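## Task

Take the foam block off the low shelf and set it completely inside the back tote. The front tote is whichever one sits closest to the open edge of the bench. Neither tote nor the cartons beneath the bench may be shifted or rotated. The robot must not tip over or finish leaning, or the task fails. The block must stay where it is without the robot holding it.

## Robot and tools

ROBOT. A Hello Robot Stretch 4 with one arm. It has an omni-wheel base, a lift that rides up a mast, a telescoping arm that reaches forward, a three-joint wrist (yaw, pitch, roll) and a two-finger gripper. It is about 1.6 m tall; the base rim lies within 0.23 m of the base origin. Loose objects may occasionally get a brief nudge from outside.

FRAMES. Base frame: origin on the floor below the base centre, x ahead, y to the left, z up. hand_pose is reported in this frame: a point between the open fingertips; with all wrist joints at zero its axes line up with the base frame. The printed hand position is only approximate. The odometry frame is the base frame as it was when the scene began; base_odometry counts wheel rotation, so wheel slip shows up as false travel. Heading is positive to the left, -3.142 to 3.142.

execute_actions(actions, cameras). actions is a list holding one action, or empty to just read state and images. An action may hold "base", "joints", or both, plus optional "pace" and "contact_limits"; alternatively it holds only {"end_of_arm": "enable_torque"}, which re-powers any wrist or gripper motor that shut itself off. All motions in one action start at once and may finish at different times; no action runs beyond 15 s.
- base: exactly one relative command, measured from where the base last reported itself. translate_m: straight drive, metres, forward positive, -2 to 2. strafe_m: sideways drive, metres, left positive, -2 to 2. rotate_rad: turn in place, radians, counter-clockwise (left) positive, -3.2 to 3.2.
- joints: a dictionary of absolute targets, by name, for the single arm. lift_m 0 to 1.2 m (tolerance 0.004); arm_m 0 to 0.55 m extension (0.004); wrist_yaw_rad -1.134 to 4.276 (0 points ahead, positive turns left, 3.14 is folded back, over 3.4 the arm may interfere; 0.02); wrist_pitch_rad -1.117 to 4.259 (0 level, 1.57 pointing down; 0.05); wrist_roll_rad -1.117 to 4.259 (0 puts both fingers level, positive turns the gripper clockwise as seen from behind; 0.02); gripper_m -0.038 to 0.141 m, the fingertip gap when empty (values under 0 press the tips together; 0.004). A joint not named may keep pushing toward an earlier target. Joint targets out of range are clipped and reported; any other bad value or unknown key rejects the whole call with no motion.
- pace: "slow", "default", "fast", "max". Base top speeds 0.1/0.3/0.4/0.6 m/s and 1/2/3/4 rad/s; with the lift above 0.2 these shrink, to 0.3 m/s and 1 rad/s at lift 1.2.
- contact_limits: only {"arm_m": value}, 0 (gentlest) to 0.75 (firmest), default 0.5; how hard the arm may push before halting.
- cameras: list of head_camera, head_left_camera, head_right_camera, wrist_camera or "all"; omitted or null gives all, [] gives none. The "pictures" line lists the images' order.

wait(seconds): 0 to 10 s, commands nothing, returns state and images.
zoom_image(camera, region): enlarges region [x0, y0, x1, y1] in pixels (origin top left, at most 504x504) of that camera's latest full image.
read_manual(section): only returns URDF licence texts; no motion.
finished_scene(scene): ends the current scene, given its number, once the last command has been held; irreversible; reports success and gives the next task. If a call in a reply reports a stop, later motion, wait and finish calls in that reply are skipped.

CAMERAS. head_camera at the mast top looks forward and down (turn the base to aim it). head_left_camera and head_right_camera are fisheyes beside it, looking more steeply down and showing the base and arm. wrist_camera looks along the fingers, tips near the bottom of its image.

RESULTS. base_status and joint_status give how each motion ended: "done" (for the base, wheels turned the commanded amount, slip included); "off_target" (stopped short, may still push); "contact_stop_at_<key>" (hit something; that part goes slack, so a slack lift can sag under load and slack wheels can drift); "limit_stop_at_<name>"; "time_out"; "torque_fault" (wrist or gripper motor went limp; send enable_torque). "limit_stop_at_tilt" means a lean over 6 degrees: lift, arm and wheels go slack and ignore commands until the lean eases. "limit_stop_at_own_body" means a joint was about to strike the robot; move it away instead. on_its_own lists uncommanded behaviour; its "held at" is a target, not a position. lidar_m: 12 distances in metres, 30 degree sectors, first straight ahead then counter-clockwise (4th left, 7th behind, 10th right); "-" means nothing seen or closer than 0.25 m; it misses clear objects and thin legs but sees table tops. wrist_depth_mm: a 7x7 grid of depths, 100 to 2000 mm, from the top left. turned_by_wheels vs turned_by_imu differing by over ~0.1 rad suggests a collision or slip. base_tilt in degrees, forward and right positive, with a fixed offset up to ~1.5. motor_effort: percent of maximum, bracketed value is the action's peak; noisy with small fixed biases; for wheel_0..wheel_2 positive turns the base right.

GRIPPING. Command a gap smaller than the object to squeeze; a deeper squeeze pulls the object toward the wrist, opening pushes it out. Neither gripper_m nor "done" proves a grasp; a firm grip shows in gripper effort. If fingertips jam on a surface, raise the lift.

CAUTIONS. To unfold at the start, send lift_m 0.4 with wrist_yaw_rad 0 together. Avoid tilting the gripper up (pitch below -0.2) while rolled (roll below -0.4 or above 4). Driving or turning with over 1 kg held and arm_m above 0.2 risks tipping, more so at fast paces; steady pushes or pulls, especially high up or with a firm contact limit, also risk it. Over about 2 kg in a level gripper faults the wrist. Avoid drops, slams, hard hits and strong pushes, and never knock totes or cartons.

Each tool is called after "Request:" as name(argument=value, ...), one argument or row to a line, values as JSON.

## Session

Request:
execute_actions(
  actions=[],
)

Scene clock: 0.00 s.
base_odometry: x=+0.000 y=+0.000 heading=+0.000 (m, m, rad; odometry frame)
turned_by_wheels: +0.000 (rad since the last result)
turned_by_imu: +0.000 (rad since the last result)
base_tilt: forward=-0.9 right=+0.3 (deg)
lidar_m: 1.61 2.28 2.25 0.95 0.82 0.81 0.94 2.06 1.91 2.03 1.39 1.39
base_status: not commanded
joint_positions: lift_m=+0.134 arm_m=+0.003 wrist_yaw_rad=+3.213 wrist_pitch_rad=-0.012 wrist_roll_rad=-0.013 gripper_m=+0.057
joint_status: not commanded
motor_effort: lift_m=+20 arm_m=+0 wrist_yaw_rad=+1 wrist_pitch_rad=-6 wrist_roll_rad=-1 gripper_m=-3 wheel_0=+0 wheel_1=+0 wheel_2=+0 (%)
hand_pose: x=-0.1204 y=+0.0666 z=+0.3153 quat_wxyz=(-0.036, +0.006, -0.006, +0.999) (m; base frame)
wrist_depth_mm: - 139 138 1281 1008 831 723 / - - 137 1255 1025 842 723 / - 107 138 1182 1060 866 741 / - 117 142 1308 1078 866 750 / 188 236 - 1397 1098 917 788 / 198 1255 1078 1008 931 183 820 / 195 820 768 759 110 676 668
pictures: head_camera, head_left_camera, head_right_camera, wrist_camera
Images, in order (width x height): head_camera 420x560, head_left_camera 420x672, head_right_camera 420x672, wrist_camera 616x392.

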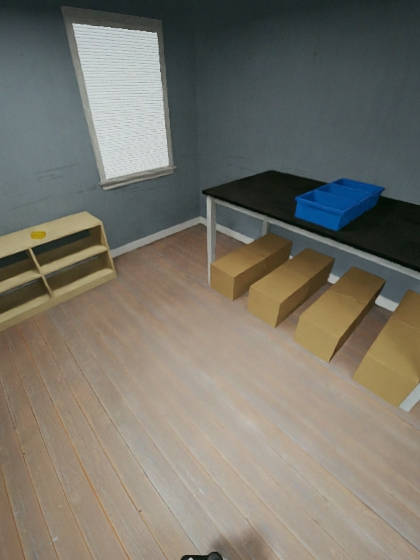

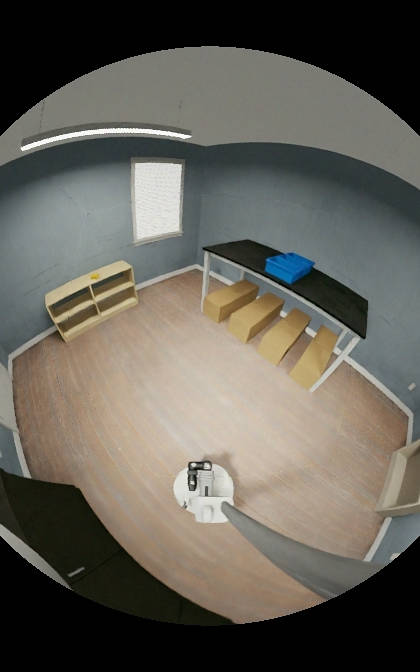

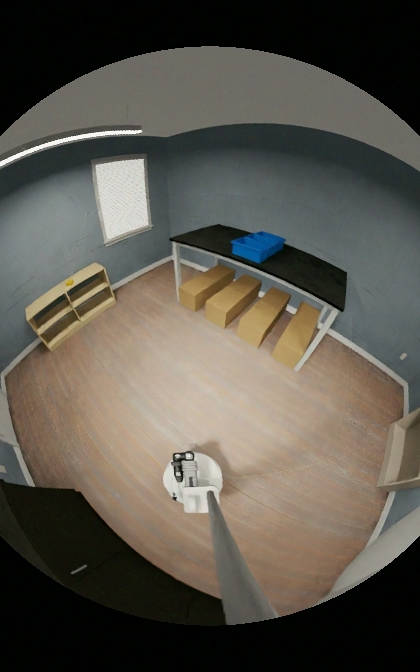

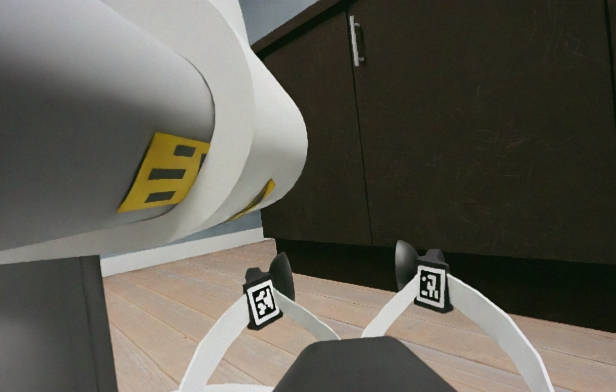

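Request:
execute_actions(
  actions=[
    {"base":{"rotate_rad":0.81},"joints":{"lift_m":0.55,"wrist_yaw_rad":0,"gripper_m":0.13}},
  ],
  cameras=[],
)

Request:
execute_actions(
  actions=[
    {"base":{"translate_m":1.6},"pace":"fast"},
  ],
  cameras=[],
)

Request:
execute_actions(
  actions=[
    {"base":{"strafe_m":-0.41},"joints":{"wrist_pitch_rad":0.4}},
  ],
  cameras=["head_camera","wrist_camera"],
)

Scene clock: 5.47 s.
base_odometry: x=+0.000 y=+0.000 heading=+0.810 (m, m, rad; odometry frame)
turned_by_wheels: +0.810 (rad since the last result)
turned_by_imu: +0.808 (rad since the last result)
base_tilt: forward=-0.9 right=+0.2 (deg)
lidar_m: 2.25 1.99 0.84 0.80 0.84 1.19 2.09 1.90 2.42 1.39 1.46 1.99
base_status: done
joint_positions: lift_m=+0.550 arm_m=+0.003 wrist_yaw_rad=+0.001 wrist_pitch_rad=-0.012 wrist_roll_rad=-0.013 gripper_m=+0.130
joint_status: all done
motor_effort: lift_m=+26(26) arm_m=+0(0) wrist_yaw_rad=+0(3) wrist_pitch_rad=-7(6) wrist_roll_rad=+0(0) gripper_m=-2(3) wheel_0=+0(8) wheel_1=+0(6) wheel_2=+0(9) (%)
hand_pose: x=+0.4621 y=-0.0872 z=+0.7312 quat_wxyz=(+1.000, -0.006, -0.006, +0.000) (m; base frame)
wrist_depth_mm: - - - - - - - / - - - - - - - / - - - - - - - / - - - - - - - / - - - - - - - / 1983 - 215 - 1921 1756 1921 / 1808 1863 1708 1576 110 1537 1397
pictures: none
No camera images: the call's "cameras" was empty. Leave "cameras" out to get every camera's image.

Scene clock: 10.83 s.
base_odometry: x=+1.103 y=+1.159 heading=+0.810 (m, m, rad; odometry frame)
turned_by_wheels: +0.000 (rad since the last result)
turned_by_imu: -0.006 (rad since the last result)
base_tilt: forward=-0.9 right=+0.2 (deg)
lidar_m: 0.66 0.69 1.48 1.41 1.48 1.34 3.43 2.01 1.44 1.38 0.98 0.70
base_status: done
joint_positions: lift_m=+0.550 arm_m=+0.003 wrist_yaw_rad=+0.000 wrist_pitch_rad=-0.012 wrist_roll_rad=-0.013 gripper_m=+0.130
joint_status: not commanded
motor_effort: lift_m=+25(26) arm_m=+0(0) wrist_yaw_rad=+2(0) wrist_pitch_rad=-6(7) wrist_roll_rad=+0(0) gripper_m=+1(4) wheel_0=-2(8) wheel_1=-1(4) wheel_2=+2(14) (%)
hand_pose: x=+0.4621 y=-0.0874 z=+0.7312 quat_wxyz=(+1.000, -0.006, -0.006, +0.000) (m; base frame)
wrist_depth_mm: 866 854 842 842 831 831 820 / 866 866 854 842 842 831 820 / 878 878 866 854 842 831 831 / 891 878 866 854 854 831 842 / 891 878 866 866 820 554 647 / 904 627 215 512 449 449 477 / 508 715 891 455 110 788 788
pictures: none
No camera images: the call's "cameras" was empty. Leave "cameras" out to get every camera's image.

Scene clock: 13.53 s.
base_odometry: x=+1.400 y=+0.876 heading=+0.810 (m, m, rad; odometry frame)
turned_by_wheels: +0.000 (rad since the last result)
turned_by_imu: -0.002 (rad since the last result)
base_tilt: forward=-0.9 right=+0.3 (deg)
lidar_m: 0.67 0.70 0.94 1.81 1.61 1.74 3.69 1.44 1.02 0.98 1.50 0.70
base_status: done
joint_positions: lift_m=+0.550 arm_m=+0.003 wrist_yaw_rad=+0.000 wrist_pitch_rad=+0.402 wrist_roll_rad=-0.013 gripper_m=+0.130
joint_status: all done
motor_effort: lift_m=+25(26) arm_m=+0(0) wrist_yaw_rad=+2(1) wrist_pitch_rad=-5(3) wrist_roll_rad=-1(0) gripper_m=-2(0) wheel_0=-2(8) wheel_1=+1(11) wheel_2=+1(1) (%)
hand_pose: x=+0.4391 y=-0.0874 z=+0.6150 quat_wxyz=(+0.980, -0.006, +0.200, +0.001) (m; base frame)
wrist_depth_mm: 768 768 768 778 778 778 788 / 809 809 809 788 691 603 809 / 661 549 500 504 496 627 496 / 931 517 917 904 878 750 559 / 866 603 750 732 691 615 597 / 683 609 216 609 591 574 931 / 866 854 798 809 110 759 809
pictures: head_camera, wrist_camera
Images, in order (width x height): head_camera 420x560, wrist_camera 616x392.

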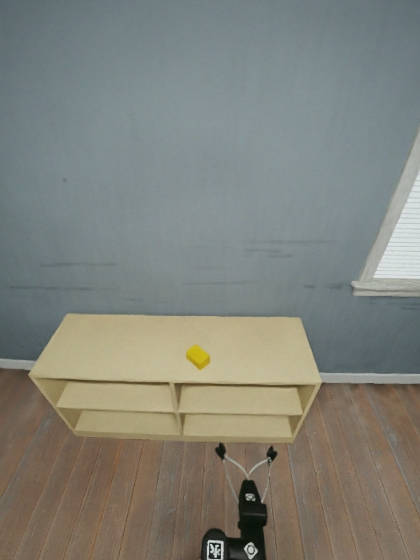

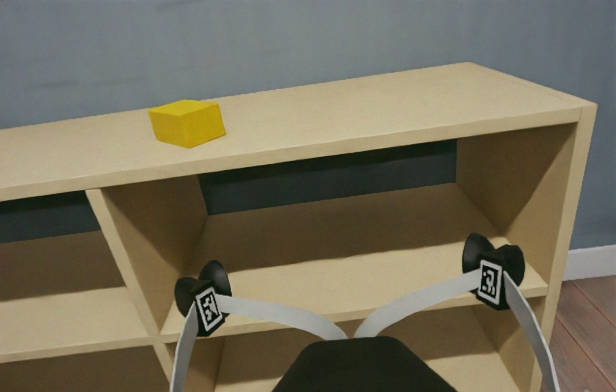

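Request:
execute_actions(
  actions=[
    {"base":{"strafe_m":-0.063},"joints":{"wrist_pitch_rad":0.7,"wrist_yaw_rad":0.9,"lift_m":0.72}},
  ],
  cameras=[],
)

Request:
execute_actions(
  actions=[
    {"base":{"translate_m":0.15},"joints":{"arm_m":0.327}},
  ],
  cameras=["head_camera","wrist_camera"],
)

Scene clock: 18.73 s.
base_odometry: x=+1.446 y=+0.833 heading=+0.810 (m, m, rad; odometry frame)
turned_by_wheels: +0.000 (rad since the last result)
turned_by_imu: -0.002 (rad since the last result)
base_tilt: forward=-1.0 right=+0.2 (deg)
lidar_m: 0.68 0.70 0.93 1.87 1.67 1.83 3.63 1.35 0.96 0.93 1.49 0.71
base_status: done
joint_positions: lift_m=+0.720 arm_m=+0.003 wrist_yaw_rad=+0.899 wrist_pitch_rad=+0.701 wrist_roll_rad=-0.013 gripper_m=+0.130
joint_status: all done
motor_effort: lift_m=+26(26) arm_m=+0(0) wrist_yaw_rad=+2(8) wrist_pitch_rad=-4(1) wrist_roll_rad=+0(0) gripper_m=-2(0) wheel_0=-1(9) wheel_1=+1(10) wheel_2=+1(3) (%)
hand_pose: x=+0.3791 y=+0.1182 z=+0.7116 quat_wxyz=(+0.845, -0.155, +0.307, +0.410) (m; base frame)
wrist_depth_mm: 1537 1756 931 788 723 676 640 / 1618 1921 1060 1060 585 539 449 / 1708 1808 1618 976 904 492 439 / 1576 1464 1397 1182 768 732 715 / 1336 1255 1205 1098 976 647 640 / 1138 1098 216 1008 878 820 569 / 1008 976 931 904 110 809 750
pictures: none
No camera images: the call's "cameras" was empty. Leave "cameras" out to get every camera's image.

Scene clock: 20.83 s.
base_odometry: x=+1.549 y=+0.942 heading=+0.810 (m, m, rad; odometry frame)
turned_by_wheels: +0.000 (rad since the last result)
turned_by_imu: -0.001 (rad since the last result)
base_tilt: forward=-0.9 right=+0.2 (deg)
lidar_m: 0.52 0.54 0.74 1.87 1.77 1.83 3.88 1.32 0.96 0.94 1.27 0.54
base_status: done
joint_positions: lift_m=+0.720 arm_m=+0.326 wrist_yaw_rad=+0.900 wrist_pitch_rad=+0.702 wrist_roll_rad=-0.013 gripper_m=+0.130
joint_status: all done
motor_effort: lift_m=+26(26) arm_m=+8(6) wrist_yaw_rad=+1(3) wrist_pitch_rad=-4(5) wrist_roll_rad=+0(1) gripper_m=-2(1) wheel_0=+0(5) wheel_1=+1(4) wheel_2=+0(8) (%)
hand_pose: x=+0.7020 y=+0.1182 z=+0.7116 quat_wxyz=(+0.845, -0.155, +0.307, +0.410) (m; base frame)
wrist_depth_mm: 1537 1042 676 496 392 324 281 / 1537 707 654 564 430 351 301 / 597 559 530 504 469 384 327 / 496 469 445 427 404 394 355 / 430 399 384 370 355 330 334 / 1078 349 216 315 304 291 297 / 991 310 252 262 110 276 266
pictures: head_camera, wrist_camera
Images, in order (width x height): head_camera 420x560, wrist_camera 616x392.

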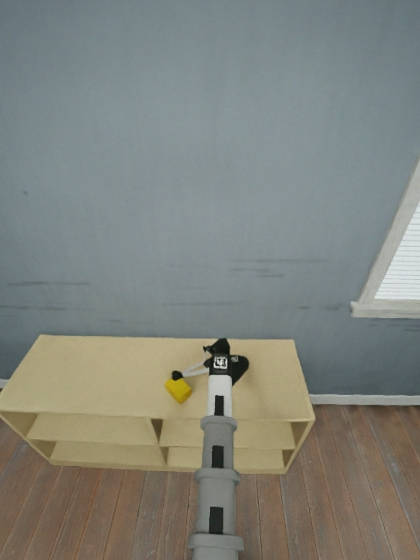

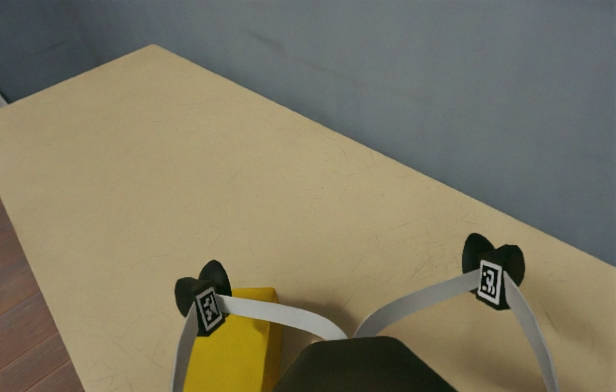

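Request:
execute_actions(
  actions=[
    {"base":{"strafe_m":0.035},"joints":{"arm_m":0.257,"lift_m":0.69}},
  ],
  cameras=["head_camera","wrist_camera"],
)

Scene clock: 23.30 s.
base_odometry: x=+1.524 y=+0.966 heading=+0.810 (m, m, rad; odometry frame)
turned_by_wheels: +0.000 (rad since the last result)
turned_by_imu: -0.001 (rad since the last result)
base_tilt: forward=-1.0 right=+0.2 (deg)
lidar_m: 0.52 0.56 0.75 1.84 1.76 1.78 3.87 1.37 0.99 0.98 1.25 0.55
base_status: done
joint_positions: lift_m=+0.690 arm_m=+0.258 wrist_yaw_rad=+0.900 wrist_pitch_rad=+0.702 wrist_roll_rad=-0.013 gripper_m=+0.130
joint_status: all done
motor_effort: lift_m=+15(24) arm_m=-8(10) wrist_yaw_rad=+3(4) wrist_pitch_rad=-4(4) wrist_roll_rad=+0(0) gripper_m=+0(1) wheel_0=+1(7) wheel_1=+0(12) wheel_2=+0(1) (%)
hand_pose: x=+0.6347 y=+0.1182 z=+0.6825 quat_wxyz=(+0.845, -0.155, +0.307, +0.410) (m; base frame)
wrist_depth_mm: 1537 1182 741 609 477 392 342 / 683 634 585 549 504 427 366 / 569 504 477 452 427 415 392 / 1430 421 402 382 366 351 340 / 1281 366 345 281 317 297 298 / 1098 1025 216 241 244 263 267 / 976 931 267 224 110 248 241
pictures: head_camera, wrist_camera
Images, in order (width x height): head_camera 420x560, wrist_camera 616x392.

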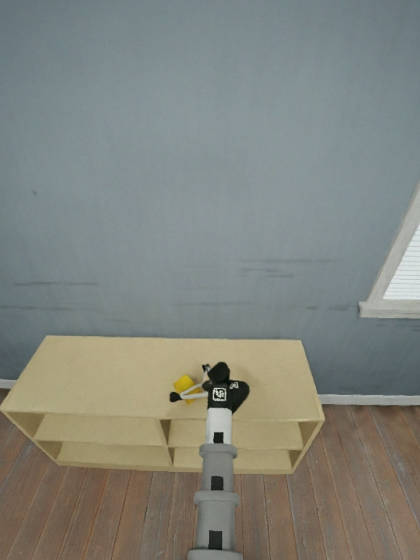

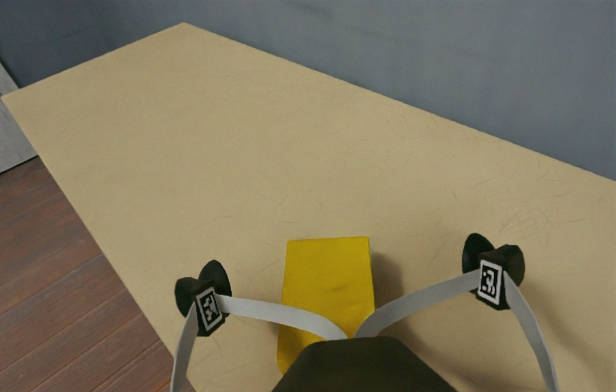

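Request:
execute_actions(
  actions=[
    {"joints":{"arm_m":0.25,"lift_m":0.655}},
  ],
  cameras=["wrist_camera"],
)

Scene clock: 25.40 s.
base_odometry: x=+1.524 y=+0.966 heading=+0.810 (m, m, rad; odometry frame)
turned_by_wheels: +0.000 (rad since the last result)
turned_by_imu: -0.001 (rad since the last result)
base_tilt: forward=-0.9 right=+0.2 (deg)
lidar_m: 0.51 0.55 0.74 1.85 1.73 1.77 3.87 1.36 0.99 0.97 1.28 0.55
base_status: not commanded
joint_positions: lift_m=+0.655 arm_m=+0.251 wrist_yaw_rad=+0.900 wrist_pitch_rad=+0.702 wrist_roll_rad=-0.013 gripper_m=+0.130
joint_status: all done
motor_effort: lift_m=+15(15) arm_m=-8(7) wrist_yaw_rad=+2(1) wrist_pitch_rad=-5(5) wrist_roll_rad=+0(0) gripper_m=+2(0) wheel_0=+1(1) wheel_1=+0(0) wheel_2=+0(0) (%)
hand_pose: x=+0.6277 y=+0.1182 z=+0.6475 quat_wxyz=(+0.845, -0.155, +0.307, +0.410) (m; base frame)
wrist_depth_mm: 1537 723 661 591 484 399 347 / 597 544 508 477 449 415 373 / 500 439 413 389 370 353 340 / 1397 364 347 332 317 304 294 / 1229 322 300 233 268 258 259 / 1060 976 216 204 202 226 232 / 917 904 234 213 110 215 208
pictures: wrist_camera
Images, in order (width x height): wrist_camera 616x392.

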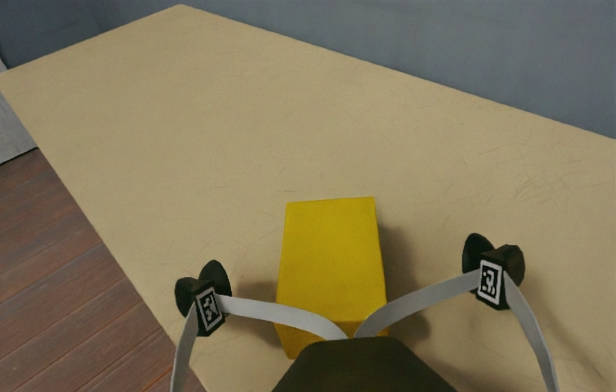

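Request:
execute_actions(
  actions=[
    {"joints":{"lift_m":0.633}},
  ],
  cameras=["wrist_camera"],
)

Request:
execute_actions(
  actions=[
    {"joints":{"gripper_m":0.02}},
  ],
  cameras=["wrist_camera"],
)

Request:
execute_actions(
  actions=[
    {"joints":{"lift_m":0.75}},
  ],
  cameras=["wrist_camera"],
)

Scene clock: 27.57 s.
base_odometry: x=+1.524 y=+0.966 heading=+0.810 (m, m, rad; odometry frame)
turned_by_wheels: +0.000 (rad since the last result)
turned_by_imu: -0.001 (rad since the last result)
base_tilt: forward=-1.0 right=+0.2 (deg)
lidar_m: 0.50 0.56 0.74 1.85 1.74 1.76 3.60 1.39 1.00 0.97 1.27 0.57
base_status: not commanded
joint_positions: lift_m=+0.634 arm_m=+0.251 wrist_yaw_rad=+0.899 wrist_pitch_rad=+0.696 wrist_roll_rad=-0.013 gripper_m=+0.130
joint_status: all done
motor_effort: lift_m=+9(16) arm_m=-7(8) wrist_yaw_rad=+4(4) wrist_pitch_rad=+11(11) wrist_roll_rad=+0(0) gripper_m=+0(0) wheel_0=+0(1) wheel_1=+0(0) wheel_2=-1(1) (%)
hand_pose: x=+0.6283 y=+0.1189 z=+0.6271 quat_wxyz=(+0.846, -0.154, +0.305, +0.410) (m; base frame)
wrist_depth_mm: 1464 691 627 564 480 397 345 / 554 512 477 445 421 402 368 / 459 407 384 366 347 330 319 / 1366 338 324 245 289 283 274 / 1182 296 278 209 250 238 243 / 1025 960 208 189 186 211 215 / 917 878 216 208 110 199 193
pictures: wrist_camera
Images, in order (width x height): wrist_camera 616x392.

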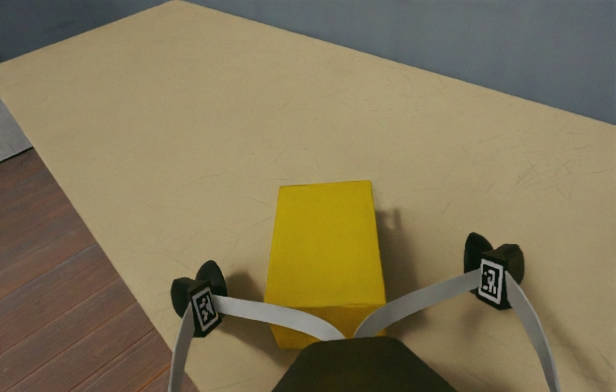

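Scene clock: 29.57 s.
base_odometry: x=+1.524 y=+0.966 heading=+0.810 (m, m, rad; odometry frame)
turned_by_wheels: +0.000 (rad since the last result)
turned_by_imu: -0.001 (rad since the last result)
base_tilt: forward=-1.0 right=+0.3 (deg)
lidar_m: 0.53 0.56 0.74 1.85 1.75 1.80 3.81 1.35 0.98 0.96 1.27 0.56
base_status: not commanded
joint_positions: lift_m=+0.634 arm_m=+0.251 wrist_yaw_rad=+0.900 wrist_pitch_rad=+0.698 wrist_roll_rad=-0.013 gripper_m=+0.020
joint_status: all done
motor_effort: lift_m=+13(13) arm_m=-7(7) wrist_yaw_rad=+2(4) wrist_pitch_rad=+6(26) wrist_roll_rad=-2(0) gripper_m=-22(19) wheel_0=+0(0) wheel_1=+0(0) wheel_2=-1(1) (%)
hand_pose: x=+0.6279 y=+0.1188 z=+0.6264 quat_wxyz=(+0.845, -0.154, +0.305, +0.411) (m; base frame)
wrist_depth_mm: 1499 676 615 559 477 399 347 / 549 500 466 433 413 392 368 / 459 399 375 357 340 324 310 / 1366 332 317 298 279 277 267 / 1182 293 273 208 203 244 237 / 1025 960 195 181 179 183 211 / 917 878 211 151 110 196 187
pictures: wrist_camera
Images, in order (width x height): wrist_camera 616x392.

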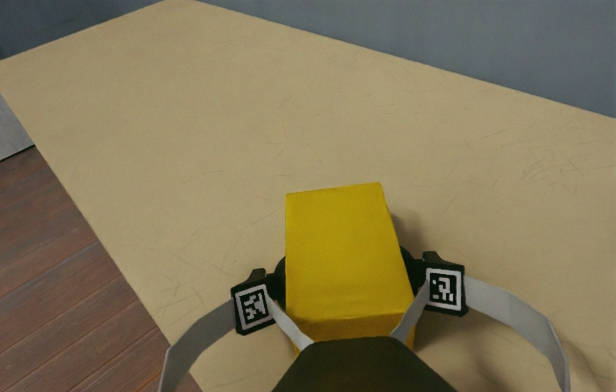

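Scene clock: 31.10 s.
base_odometry: x=+1.524 y=+0.966 heading=+0.810 (m, m, rad; odometry frame)
turned_by_wheels: +0.000 (rad since the last result)
turned_by_imu: +0.000 (rad since the last result)
base_tilt: forward=-0.9 right=+0.2 (deg)
lidar_m: 0.52 0.55 0.74 1.85 1.72 1.79 3.85 1.39 1.00 0.98 1.26 0.56
base_status: not commanded
joint_positions: lift_m=+0.750 arm_m=+0.251 wrist_yaw_rad=+0.900 wrist_pitch_rad=+0.702 wrist_roll_rad=-0.013 gripper_m=+0.020
joint_status: all done
motor_effort: lift_m=+26(27) arm_m=-6(7) wrist_yaw_rad=+1(2) wrist_pitch_rad=-5(5) wrist_roll_rad=+0(1) gripper_m=-21(19) wheel_0=+0(0) wheel_1=+0(0) wheel_2=-1(1) (%)
hand_pose: x=+0.6275 y=+0.1183 z=+0.7415 quat_wxyz=(+0.845, -0.155, +0.307, +0.410) (m; base frame)
wrist_depth_mm: 1499 1308 842 615 484 399 347 / 1576 768 715 661 535 436 373 / 715 621 585 554 530 477 404 / 1576 517 492 462 433 430 421 / 1336 459 424 208 203 377 366 / 1160 1118 195 181 179 183 327 / 1025 991 330 151 110 306 293
pictures: wrist_camera
Images, in order (width x height): wrist_camera 616x392.

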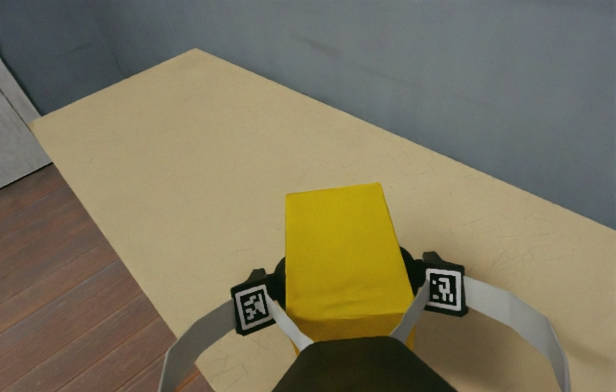

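Request:
execute_actions(
  actions=[
    {"base":{"translate_m":-0.9},"joints":{"arm_m":0,"wrist_yaw_rad":0,"wrist_pitch_rad":0.3},"pace":"fast"},
  ],
  cameras=[],
)

Request:
execute_actions(
  actions=[
    {"base":{"rotate_rad":-1.571},"joints":{"lift_m":1.15}},
  ],
)

Scene clock: 39.40 s.
base_odometry: x=+0.903 y=+0.314 heading=+0.810 (m, m, rad; odometry frame)
turned_by_wheels: +0.000 (rad since the last result)
turned_by_imu: +0.000 (rad since the last result)
base_tilt: forward=-0.9 right=+0.2 (deg)
lidar_m: 1.42 1.48 1.93 1.29 1.30 1.79 2.63 1.39 1.00 0.95 0.99 1.90
base_status: done
joint_positions: lift_m=+0.750 arm_m=+0.004 wrist_yaw_rad=+0.000 wrist_pitch_rad=+0.303 wrist_roll_rad=-0.013 gripper_m=+0.020
joint_status: arm_m off_target (ended at +0.004, target +0.000); the others done
joint sent to its limit — the command would take arm_m past its lower limit, so that joint was sent only as far as its limit.
motor_effort: lift_m=+26(26) arm_m=-8(7) wrist_yaw_rad=+0(6) wrist_pitch_rad=-7(11) wrist_roll_rad=+0(0) gripper_m=-19(19) wheel_0=-1(5) wheel_1=-2(7) wheel_2=-2(10) (%)
hand_pose: x=+0.4503 y=-0.0874 z=+0.8418 quat_wxyz=(+0.989, -0.006, +0.151, +0.001) (m; base frame)
wrist_depth_mm: 1499 1464 1464 1464 1464 1464 1464 / 1576 1537 1576 1576 1576 1576 1537 / 1661 1661 1618 1618 1618 1661 1618 / 1708 1537 1499 1255 1537 1756 1756 / 1808 1499 1499 208 204 1756 1708 / 1863 1537 194 180 179 184 1366 / 1464 1397 1308 151 110 1205 1118
pictures: none
No camera images: the call's "cameras" was empty. Leave "cameras" out to get every camera's image.

Scene clock: 42.03 s.
base_odometry: x=+0.903 y=+0.314 heading=-0.761 (m, m, rad; odometry frame)
turned_by_wheels: -1.571 (rad since the last result)
turned_by_imu: -1.572 (rad since the last result)
base_tilt: forward=-0.9 right=+0.2 (deg)
lidar_m: 0.95 1.01 1.89 1.43 1.49 1.94 1.31 1.30 1.80 2.63 1.38 1.01
base_status: done
joint_positions: lift_m=+1.150 arm_m=+0.004 wrist_yaw_rad=+0.000 wrist_pitch_rad=+0.303 wrist_roll_rad=-0.013 gripper_m=+0.020
joint_status: all done
motor_effort: lift_m=+26(26) arm_m=-7(8) wrist_yaw_rad=+1(1) wrist_pitch_rad=-8(8) wrist_roll_rad=-1(1) gripper_m=-19(24) wheel_0=+0(6) wheel_1=+0(5) wheel_2=+1(7) (%)
hand_pose: x=+0.4503 y=-0.0874 z=+1.2418 quat_wxyz=(+0.989, -0.006, +0.151, +0.001) (m; base frame)
wrist_depth_mm: 1537 1537 1537 1537 1537 1537 1537 / 1618 1576 1618 1618 1618 1618 1618 / 1708 1708 1708 1661 1661 1618 1537 / 1808 1708 1430 1042 866 1098 1025 / 1863 1060 991 208 202 878 878 / 931 917 195 180 179 183 1661 / 1921 1983 1537 151 110 1464 1308
pictures: head_camera, head_left_camera, head_right_camera, wrist_camera
Images, in order (width x height): head_camera 420x560, head_left_camera 420x672, head_right_camera 420x672, wrist_camera 616x392.

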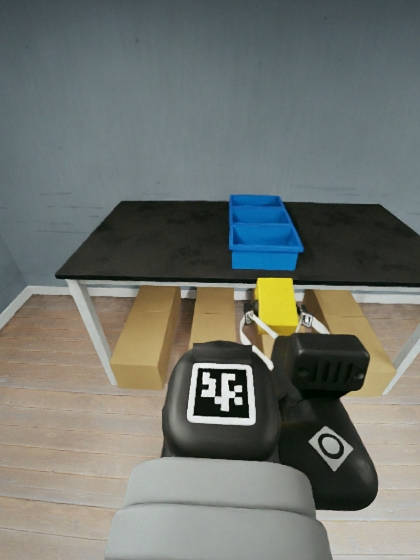

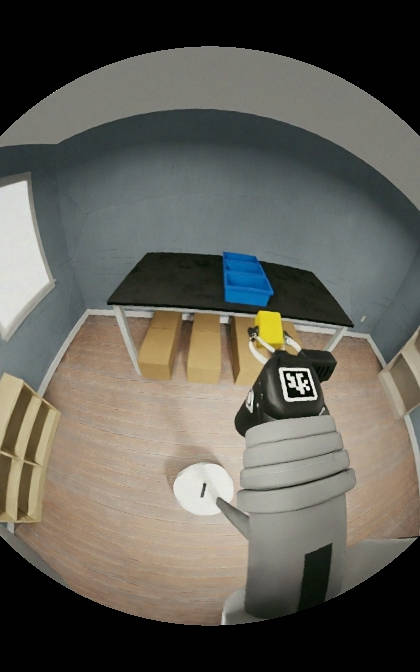

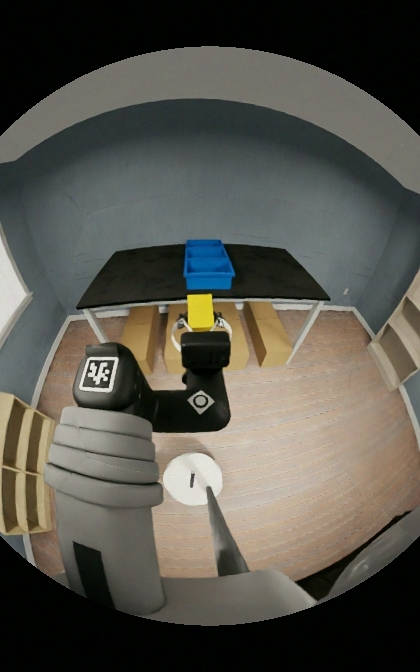

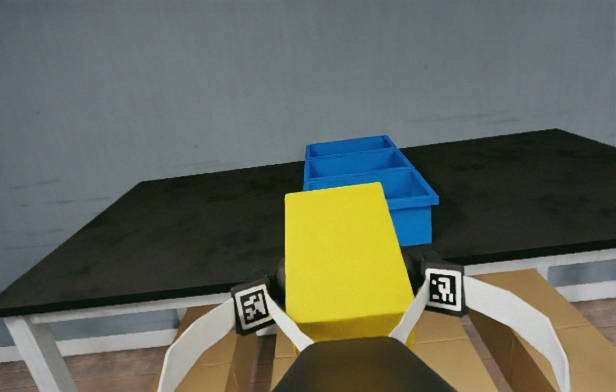

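Request:
execute_actions(
  actions=[
    {"base":{"strafe_m":-0.19}},
  ],
  cameras=[],
)

Request:
execute_actions(
  actions=[
    {"base":{"translate_m":0.66},"joints":{"arm_m":0.45}},
  ],
)

Scene clock: 45.97 s.
base_odometry: x=+0.772 y=+0.176 heading=-0.761 (m, m, rad; odometry frame)
turned_by_wheels: +0.000 (rad since the last result)
turned_by_imu: -0.002 (rad since the last result)
base_tilt: forward=-0.9 right=+0.2 (deg)
lidar_m: 0.96 0.99 2.08 1.61 1.67 1.95 1.27 1.31 1.77 2.44 2.51 1.01
base_status: done
joint_positions: lift_m=+1.150 arm_m=+0.004 wrist_yaw_rad=+0.000 wrist_pitch_rad=+0.303 wrist_roll_rad=-0.013 gripper_m=+0.020
joint_status: not commanded
motor_effort: lift_m=+26(26) arm_m=-8(8) wrist_yaw_rad=+2(1) wrist_pitch_rad=-7(7) wrist_roll_rad=-1(1) gripper_m=-20(20) wheel_0=-1(7) wheel_1=+0(6) wheel_2=-1(4) (%)
hand_pose: x=+0.4503 y=-0.0874 z=+1.2418 quat_wxyz=(+0.989, -0.006, +0.151, +0.001) (m; base frame)
wrist_depth_mm: 1537 1537 1537 1537 1537 1537 1537 / 1618 1618 1618 1618 1618 1618 1618 / 1708 1708 1708 1618 1708 1661 1661 / 1808 1576 1308 1025 1118 1098 1042 / 1160 1060 904 208 203 878 866 / 931 931 195 181 179 183 1921 / - 1661 1499 151 110 1430 1537
pictures: none
No camera images: the call's "cameras" was empty. Leave "cameras" out to get every camera's image.

Scene clock: 49.67 s.
base_odometry: x=+1.250 y=-0.279 heading=-0.761 (m, m, rad; odometry frame)
turned_by_wheels: +0.000 (rad since the last result)
turned_by_imu: -0.003 (rad since the last result)
base_tilt: forward=-0.9 right=+0.2 (deg)
lidar_m: 0.29 0.31 0.43 1.64 1.71 2.61 1.92 2.01 2.83 2.40 0.46 0.32
base_status: done
joint_positions: lift_m=+1.150 arm_m=+0.449 wrist_yaw_rad=+0.000 wrist_pitch_rad=+0.302 wrist_roll_rad=-0.013 gripper_m=+0.020
joint_status: all done
motor_effort: lift_m=+25(26) arm_m=+8(12) wrist_yaw_rad=+1(3) wrist_pitch_rad=-6(7) wrist_roll_rad=-1(1) gripper_m=-19(22) wheel_0=-1(6) wheel_1=+1(6) wheel_2=+3(8) (%)
hand_pose: x=+0.8950 y=-0.0874 z=+1.2419 quat_wxyz=(+0.989, -0.006, +0.151, +0.001) (m; base frame)
wrist_depth_mm: 500 496 496 500 500 496 496 / 521 521 525 525 525 521 525 / 554 554 554 554 554 554 554 / 580 585 585 569 569 585 585 / 621 615 621 208 204 621 621 / 654 654 195 181 179 183 634 / 676 640 597 151 110 554 525
pictures: head_camera, head_left_camera, head_right_camera, wrist_camera
Images, in order (width x height): head_camera 420x560, head_left_camera 420x672, head_right_camera 420x672, wrist_camera 616x392.

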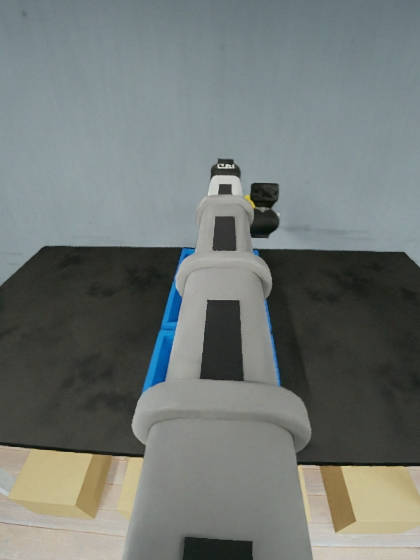

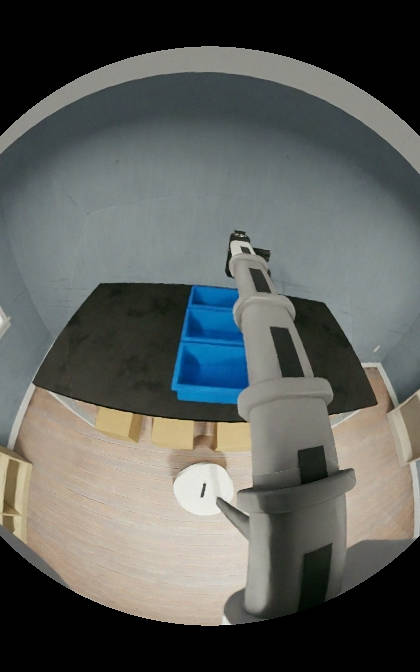

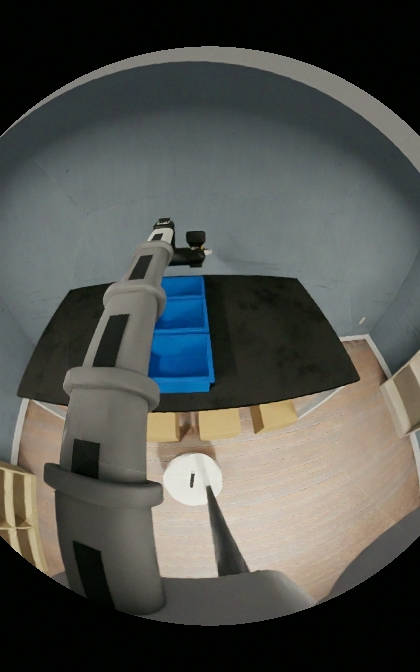

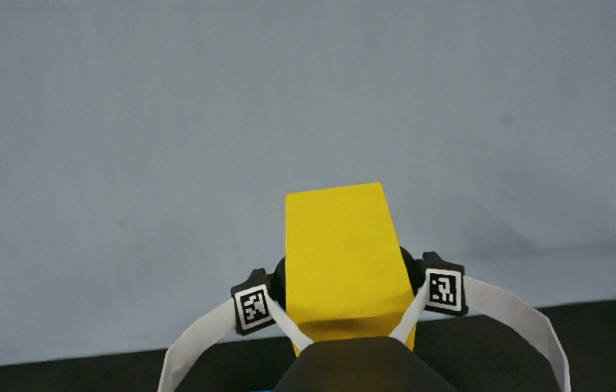

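Request:
execute_actions(
  actions=[
    {"base":{"strafe_m":0.13},"joints":{"arm_m":0.55,"wrist_pitch_rad":0.8}},
  ],
  cameras=["head_right_camera","wrist_camera"],
)

Scene clock: 52.13 s.
base_odometry: x=+1.340 y=-0.185 heading=-0.761 (m, m, rad; odometry frame)
turned_by_wheels: +0.000 (rad since the last result)
turned_by_imu: +0.000 (rad since the last result)
base_tilt: forward=-0.9 right=+0.2 (deg)
lidar_m: 0.28 0.31 0.43 1.52 1.57 2.08 1.96 2.00 2.73 2.55 0.43 0.30
base_status: done
joint_positions: lift_m=+1.150 arm_m=+0.549 wrist_yaw_rad=+0.000 wrist_pitch_rad=+0.801 wrist_roll_rad=-0.013 gripper_m=+0.020
joint_status: all done
motor_effort: lift_m=+26(25) arm_m=+8(7) wrist_yaw_rad=+1(0) wrist_pitch_rad=-4(3) wrist_roll_rad=+1(0) gripper_m=-21(21) wheel_0=+2(10) wheel_1=+0(13) wheel_2=+1(0) (%)
hand_pose: x=+0.9202 y=-0.0874 z=+1.1206 quat_wxyz=(+0.921, -0.006, +0.390, +0.002) (m; base frame)
wrist_depth_mm: 421 430 436 442 449 455 466 / 473 484 492 500 504 512 525 / 539 549 564 569 569 559 544 / 597 585 564 539 508 504 488 / 539 517 496 208 203 343 418 / 480 466 195 181 179 183 291 / 430 418 319 151 110 370 285
pictures: head_right_camera, wrist_camera
Images, in order (width x height): head_right_camera 420x672, wrist_camera 616x392.

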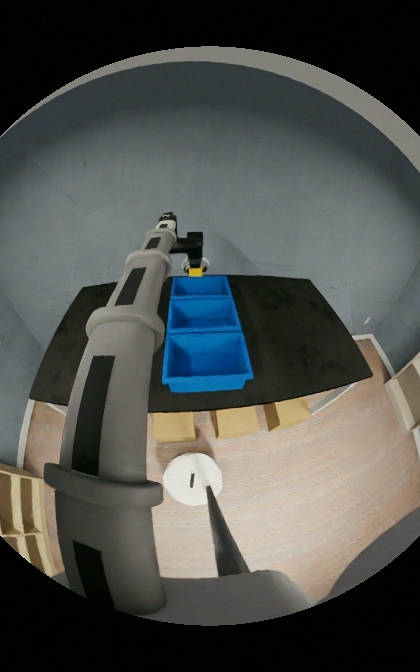

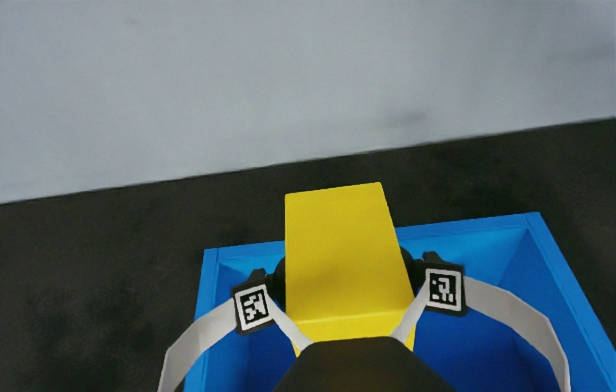

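Request:
execute_actions(
  actions=[
    {"base":{"strafe_m":-0.02},"joints":{"wrist_pitch_rad":1.0}},
  ],
  cameras=[],
)

Request:
execute_actions(
  actions=[
    {"joints":{"lift_m":1.1},"pace":"slow"},
  ],
  cameras=["head_right_camera","wrist_camera"],
)

Request:
zoom_image(
  camera="head_right_camera",
  region=[140,200,280,340],
)

Scene clock: 54.93 s.
base_odometry: x=+1.326 y=-0.199 heading=-0.761 (m, m, rad; odometry frame)
turned_by_wheels: +0.000 (rad since the last result)
turned_by_imu: -0.001 (rad since the last result)
base_tilt: forward=-0.9 right=+0.3 (deg)
lidar_m: 0.29 0.31 0.43 1.56 1.59 2.11 1.95 2.00 2.73 2.52 0.44 0.30
base_status: done
joint_positions: lift_m=+1.150 arm_m=+0.549 wrist_yaw_rad=+0.000 wrist_pitch_rad=+1.001 wrist_roll_rad=-0.013 gripper_m=+0.020
joint_status: all done
motor_effort: lift_m=+25(25) arm_m=+8(8) wrist_yaw_rad=+2(1) wrist_pitch_rad=-2(3) wrist_roll_rad=+0(0) gripper_m=-17(22) wheel_0=-1(9) wheel_1=+0(7) wheel_2=+0(4) (%)
hand_pose: x=+0.8752 y=-0.0874 z=+1.0849 quat_wxyz=(+0.877, -0.006, +0.480, +0.003) (m; base frame)
wrist_depth_mm: 469 480 492 504 517 525 517 / 544 554 549 539 521 500 488 / 549 525 508 492 342 329 445 / 500 480 355 343 359 364 413 / 459 442 407 208 203 357 282 / 421 407 195 181 179 183 256 / 392 377 359 151 110 332 234
pictures: none
No camera images: the call's "cameras" was empty. Leave "cameras" out to get every camera's image.

Scene clock: 56.23 s.
base_odometry: x=+1.326 y=-0.199 heading=-0.761 (m, m, rad; odometry frame)
turned_by_wheels: +0.000 (rad since the last result)
turned_by_imu: +0.000 (rad since the last result)
base_tilt: forward=-0.9 right=+0.3 (deg)
lidar_m: 0.28 0.31 0.44 1.56 1.57 2.13 1.94 2.02 2.71 2.52 0.44 0.31
base_status: not commanded
joint_positions: lift_m=+1.100 arm_m=+0.549 wrist_yaw_rad=+0.000 wrist_pitch_rad=+1.001 wrist_roll_rad=-0.013 gripper_m=+0.020
joint_status: all done
motor_effort: lift_m=+15(24) arm_m=+8(8) wrist_yaw_rad=+2(2) wrist_pitch_rad=-3(3) wrist_roll_rad=+0(1) gripper_m=-20(20) wheel_0=-1(1) wheel_1=+0(0) wheel_2=+1(1) (%)
hand_pose: x=+0.8752 y=-0.0874 z=+1.0358 quat_wxyz=(+0.877, -0.006, +0.480, +0.003) (m; base frame)
wrist_depth_mm: 469 480 492 500 492 480 462 / 517 508 484 469 452 436 424 / 480 455 304 303 312 304 265 / 433 306 355 345 362 359 252 / 399 276 366 208 203 338 255 / 370 260 195 181 179 183 254 / 343 226 319 152 110 197 191
pictures: head_right_camera, wrist_camera
Images, in order (width x height): head_right_camera 420x672, wrist_camera 616x392.

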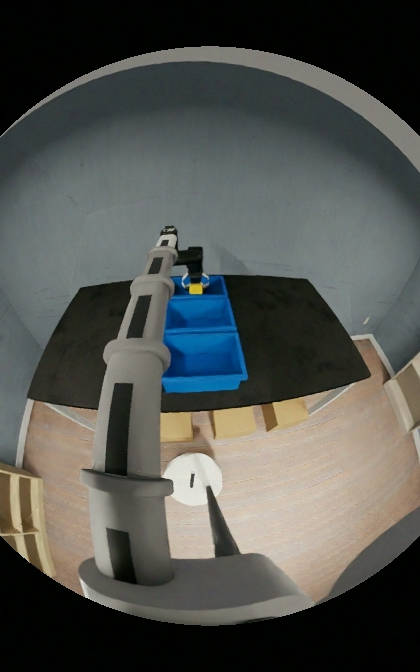

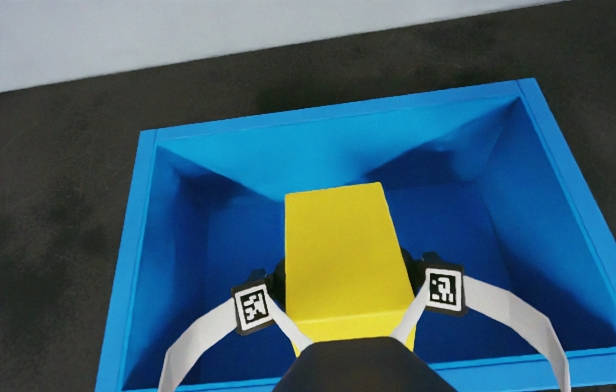

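Region (140, 200, 280, 340) of head_right_camera's 420x672 image, scaled by 3.600, with more detail than that image has.

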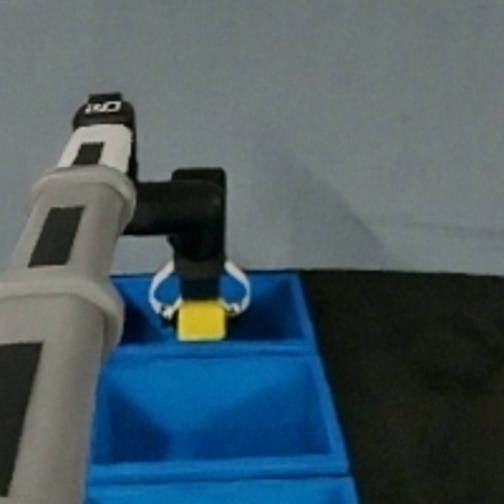

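Request:
execute_actions(
  actions=[
    {"base":{"translate_m":0.045},"pace":"slow"},
  ],
  cameras=[],
)

Request:
execute_actions(
  actions=[
    {"joints":{"lift_m":1.06},"pace":"slow"},
  ],
  cameras=["head_right_camera","wrist_camera"],
)

Scene clock: 58.70 s.
base_odometry: x=+1.358 y=-0.230 heading=-0.761 (m, m, rad; odometry frame)
turned_by_wheels: +0.000 (rad since the last result)
turned_by_imu: -0.001 (rad since the last result)
base_tilt: forward=-0.9 right=+0.2 (deg)
lidar_m: 0.25 0.26 0.36 1.55 1.59 2.12 1.99 2.03 2.76 1.03 0.36 0.28
base_status: done
joint_positions: lift_m=+1.100 arm_m=+0.549 wrist_yaw_rad=+0.000 wrist_pitch_rad=+1.001 wrist_roll_rad=-0.013 gripper_m=+0.020
joint_status: not commanded
motor_effort: lift_m=+15(14) arm_m=+7(7) wrist_yaw_rad=+2(1) wrist_pitch_rad=-3(3) wrist_roll_rad=-1(0) gripper_m=-19(18) wheel_0=+2(6) wheel_1=+3(8) wheel_2=-3(7) (%)
hand_pose: x=+0.8752 y=-0.0874 z=+1.0358 quat_wxyz=(+0.877, -0.006, +0.480, +0.003) (m; base frame)
wrist_depth_mm: 418 430 442 452 462 462 459 / 488 492 484 469 452 436 427 / 477 459 442 430 415 265 267 / 436 413 278 265 272 304 253 / 399 286 349 208 203 338 257 / 368 259 195 181 179 183 255 / 342 225 317 151 110 300 258
pictures: none
No camera images: the call's "cameras" was empty. Leave "cameras" out to get every camera's image.

Scene clock: 59.87 s.
base_odometry: x=+1.358 y=-0.230 heading=-0.761 (m, m, rad; odometry frame)
turned_by_wheels: +0.000 (rad since the last result)
turned_by_imu: +0.000 (rad since the last result)
base_tilt: forward=-0.9 right=+0.2 (deg)
lidar_m: 0.25 0.27 0.39 1.55 1.58 2.11 1.98 2.03 2.76 1.04 0.37 0.27
base_status: not commanded
joint_positions: lift_m=+1.060 arm_m=+0.549 wrist_yaw_rad=+0.000 wrist_pitch_rad=+1.001 wrist_roll_rad=-0.013 gripper_m=+0.020
joint_status: all done
motor_effort: lift_m=+15(15) arm_m=+7(8) wrist_yaw_rad=+1(1) wrist_pitch_rad=-3(2) wrist_roll_rad=+0(1) gripper_m=-20(19) wheel_0=+2(2) wheel_1=+2(2) wheel_2=-3(3) (%)
hand_pose: x=+0.8752 y=-0.0874 z=+0.9958 quat_wxyz=(+0.877, -0.006, +0.480, +0.003) (m; base frame)
wrist_depth_mm: 421 430 439 442 433 424 413 / 462 449 430 415 402 387 377 / 421 407 239 236 235 241 235 / 384 246 278 260 273 304 249 / 349 238 325 208 203 300 256 / 322 230 195 180 179 183 255 / 297 213 282 151 110 265 253
pictures: head_right_camera, wrist_camera
Images, in order (width x height): head_right_camera 420x672, wrist_camera 616x392.

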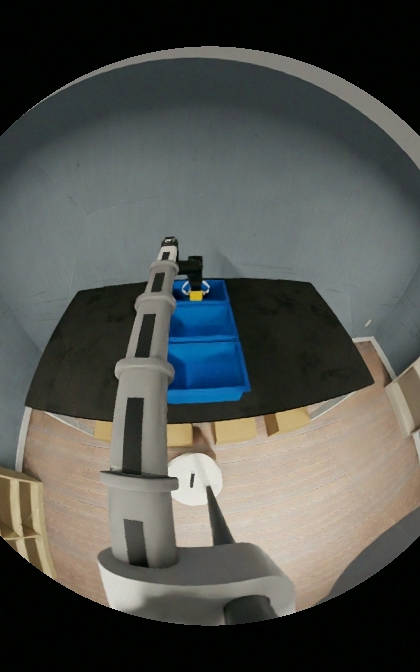

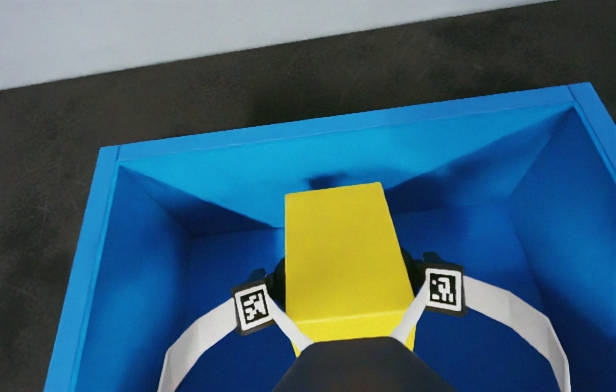

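Request:
execute_actions(
  actions=[
    {"joints":{"lift_m":1.025,"arm_m":0.535},"pace":"slow"},
  ],
  cameras=["wrist_camera"],
)

Request:
execute_actions(
  actions=[
    {"joints":{"gripper_m":0.09}},
  ],
  cameras=[],
)

Request:
execute_actions(
  actions=[
    {"joints":{"lift_m":1.19}},
  ],
  cameras=["head_right_camera","wrist_camera"],
)

Scene clock: 62.07 s.
base_odometry: x=+1.358 y=-0.230 heading=-0.761 (m, m, rad; odometry frame)
turned_by_wheels: +0.000 (rad since the last result)
turned_by_imu: -0.001 (rad since the last result)
base_tilt: forward=-0.9 right=+0.2 (deg)
lidar_m: 0.25 0.26 0.36 1.57 1.58 2.13 2.00 2.06 2.76 1.05 0.38 0.26
base_status: not commanded
joint_positions: lift_m=+1.025 arm_m=+0.536 wrist_yaw_rad=+0.000 wrist_pitch_rad=+1.001 wrist_roll_rad=-0.013 gripper_m=+0.020
joint_status: all done
motor_effort: lift_m=+14(15) arm_m=-8(11) wrist_yaw_rad=+2(1) wrist_pitch_rad=-2(3) wrist_roll_rad=-1(1) gripper_m=-20(19) wheel_0=+2(2) wheel_1=+2(2) wheel_2=-3(3) (%)
hand_pose: x=+0.8629 y=-0.0874 z=+0.9608 quat_wxyz=(+0.877, -0.006, +0.480, +0.003) (m; base frame)
wrist_depth_mm: 433 430 421 404 389 375 201 / 413 397 213 210 211 216 218 / 366 228 241 249 255 263 241 / 197 247 301 283 289 286 249 / 181 238 290 208 203 266 254 / 165 230 195 181 179 183 242 / 160 213 248 151 110 234 227
pictures: wrist_camera
Images, in order (width x height): wrist_camera 616x392.

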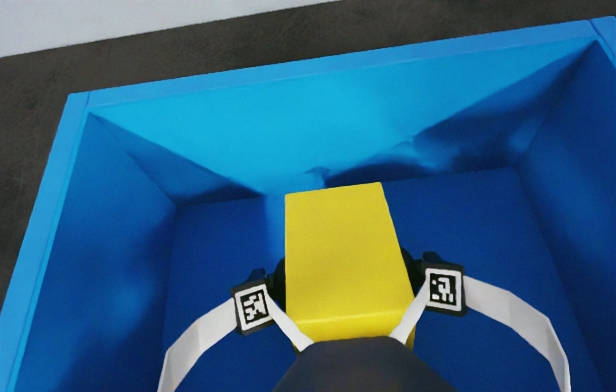

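Scene clock: 63.57 s.
base_odometry: x=+1.358 y=-0.230 heading=-0.761 (m, m, rad; odometry frame)
turned_by_wheels: +0.000 (rad since the last result)
turned_by_imu: +0.000 (rad since the last result)
base_tilt: forward=-0.9 right=+0.2 (deg)
lidar_m: 0.25 0.27 0.37 1.57 1.59 2.12 1.97 2.06 2.77 1.03 0.37 0.28
base_status: not commanded
joint_positions: lift_m=+1.025 arm_m=+0.536 wrist_yaw_rad=+0.000 wrist_pitch_rad=+1.001 wrist_roll_rad=-0.013 gripper_m=+0.090
joint_status: all done
motor_effort: lift_m=+15(14) arm_m=-8(8) wrist_yaw_rad=+2(2) wrist_pitch_rad=-3(2) wrist_roll_rad=-1(0) gripper_m=-2(19) wheel_0=+2(2) wheel_1=+2(2) wheel_2=-3(3) (%)
hand_pose: x=+0.8629 y=-0.0874 z=+0.9608 quat_wxyz=(+0.877, -0.006, +0.480, +0.003) (m; base frame)
wrist_depth_mm: 433 430 424 404 389 375 201 / 413 397 213 209 211 215 217 / 366 228 241 249 254 263 241 / 197 246 301 294 291 287 249 / 181 238 290 235 266 264 254 / 165 231 214 218 216 198 242 / 160 224 248 209 110 234 226
pictures: none
No camera images: the call's "cameras" was empty. Leave "cameras" out to get every camera's image.

Scene clock: 65.33 s.
base_odometry: x=+1.358 y=-0.230 heading=-0.761 (m, m, rad; odometry frame)
turned_by_wheels: +0.000 (rad since the last result)
turned_by_imu: -0.001 (rad since the last result)
base_tilt: forward=-0.9 right=+0.2 (deg)
lidar_m: 0.25 0.26 0.38 1.58 1.57 2.11 1.99 2.07 2.78 1.05 0.37 0.25
base_status: not commanded
joint_positions: lift_m=+1.190 arm_m=+0.536 wrist_yaw_rad=+0.000 wrist_pitch_rad=+1.001 wrist_roll_rad=-0.013 gripper_m=+0.090
joint_status: all done
motor_effort: lift_m=+26(27) arm_m=-8(8) wrist_yaw_rad=+0(1) wrist_pitch_rad=-2(3) wrist_roll_rad=-1(1) gripper_m=-1(1) wheel_0=+2(2) wheel_1=+2(2) wheel_2=-3(3) (%)
hand_pose: x=+0.8629 y=-0.0874 z=+1.1248 quat_wxyz=(+0.877, -0.006, +0.480, +0.003) (m; base frame)
wrist_depth_mm: 433 445 455 466 477 492 504 / 504 517 535 544 554 544 535 / 580 574 559 544 525 508 492 / 549 535 517 500 364 351 455 / 508 492 357 427 430 325 427 / 466 452 214 384 384 199 384 / 433 424 370 397 110 377 271
pictures: head_right_camera, wrist_camera
Images, in order (width x height): head_right_camera 420x672, wrist_camera 616x392.

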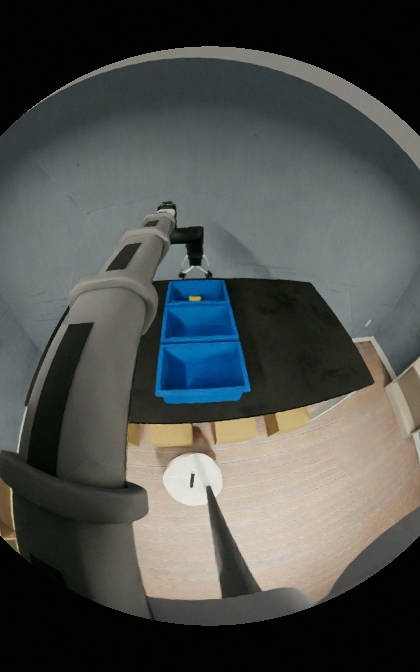

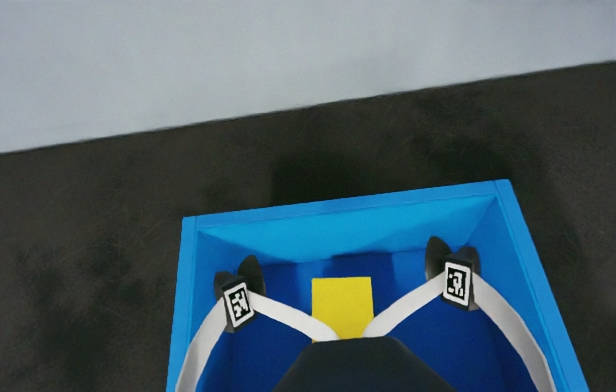

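Request:
finished_scene(
  scene=1,
)

The scene is finished: the task was done.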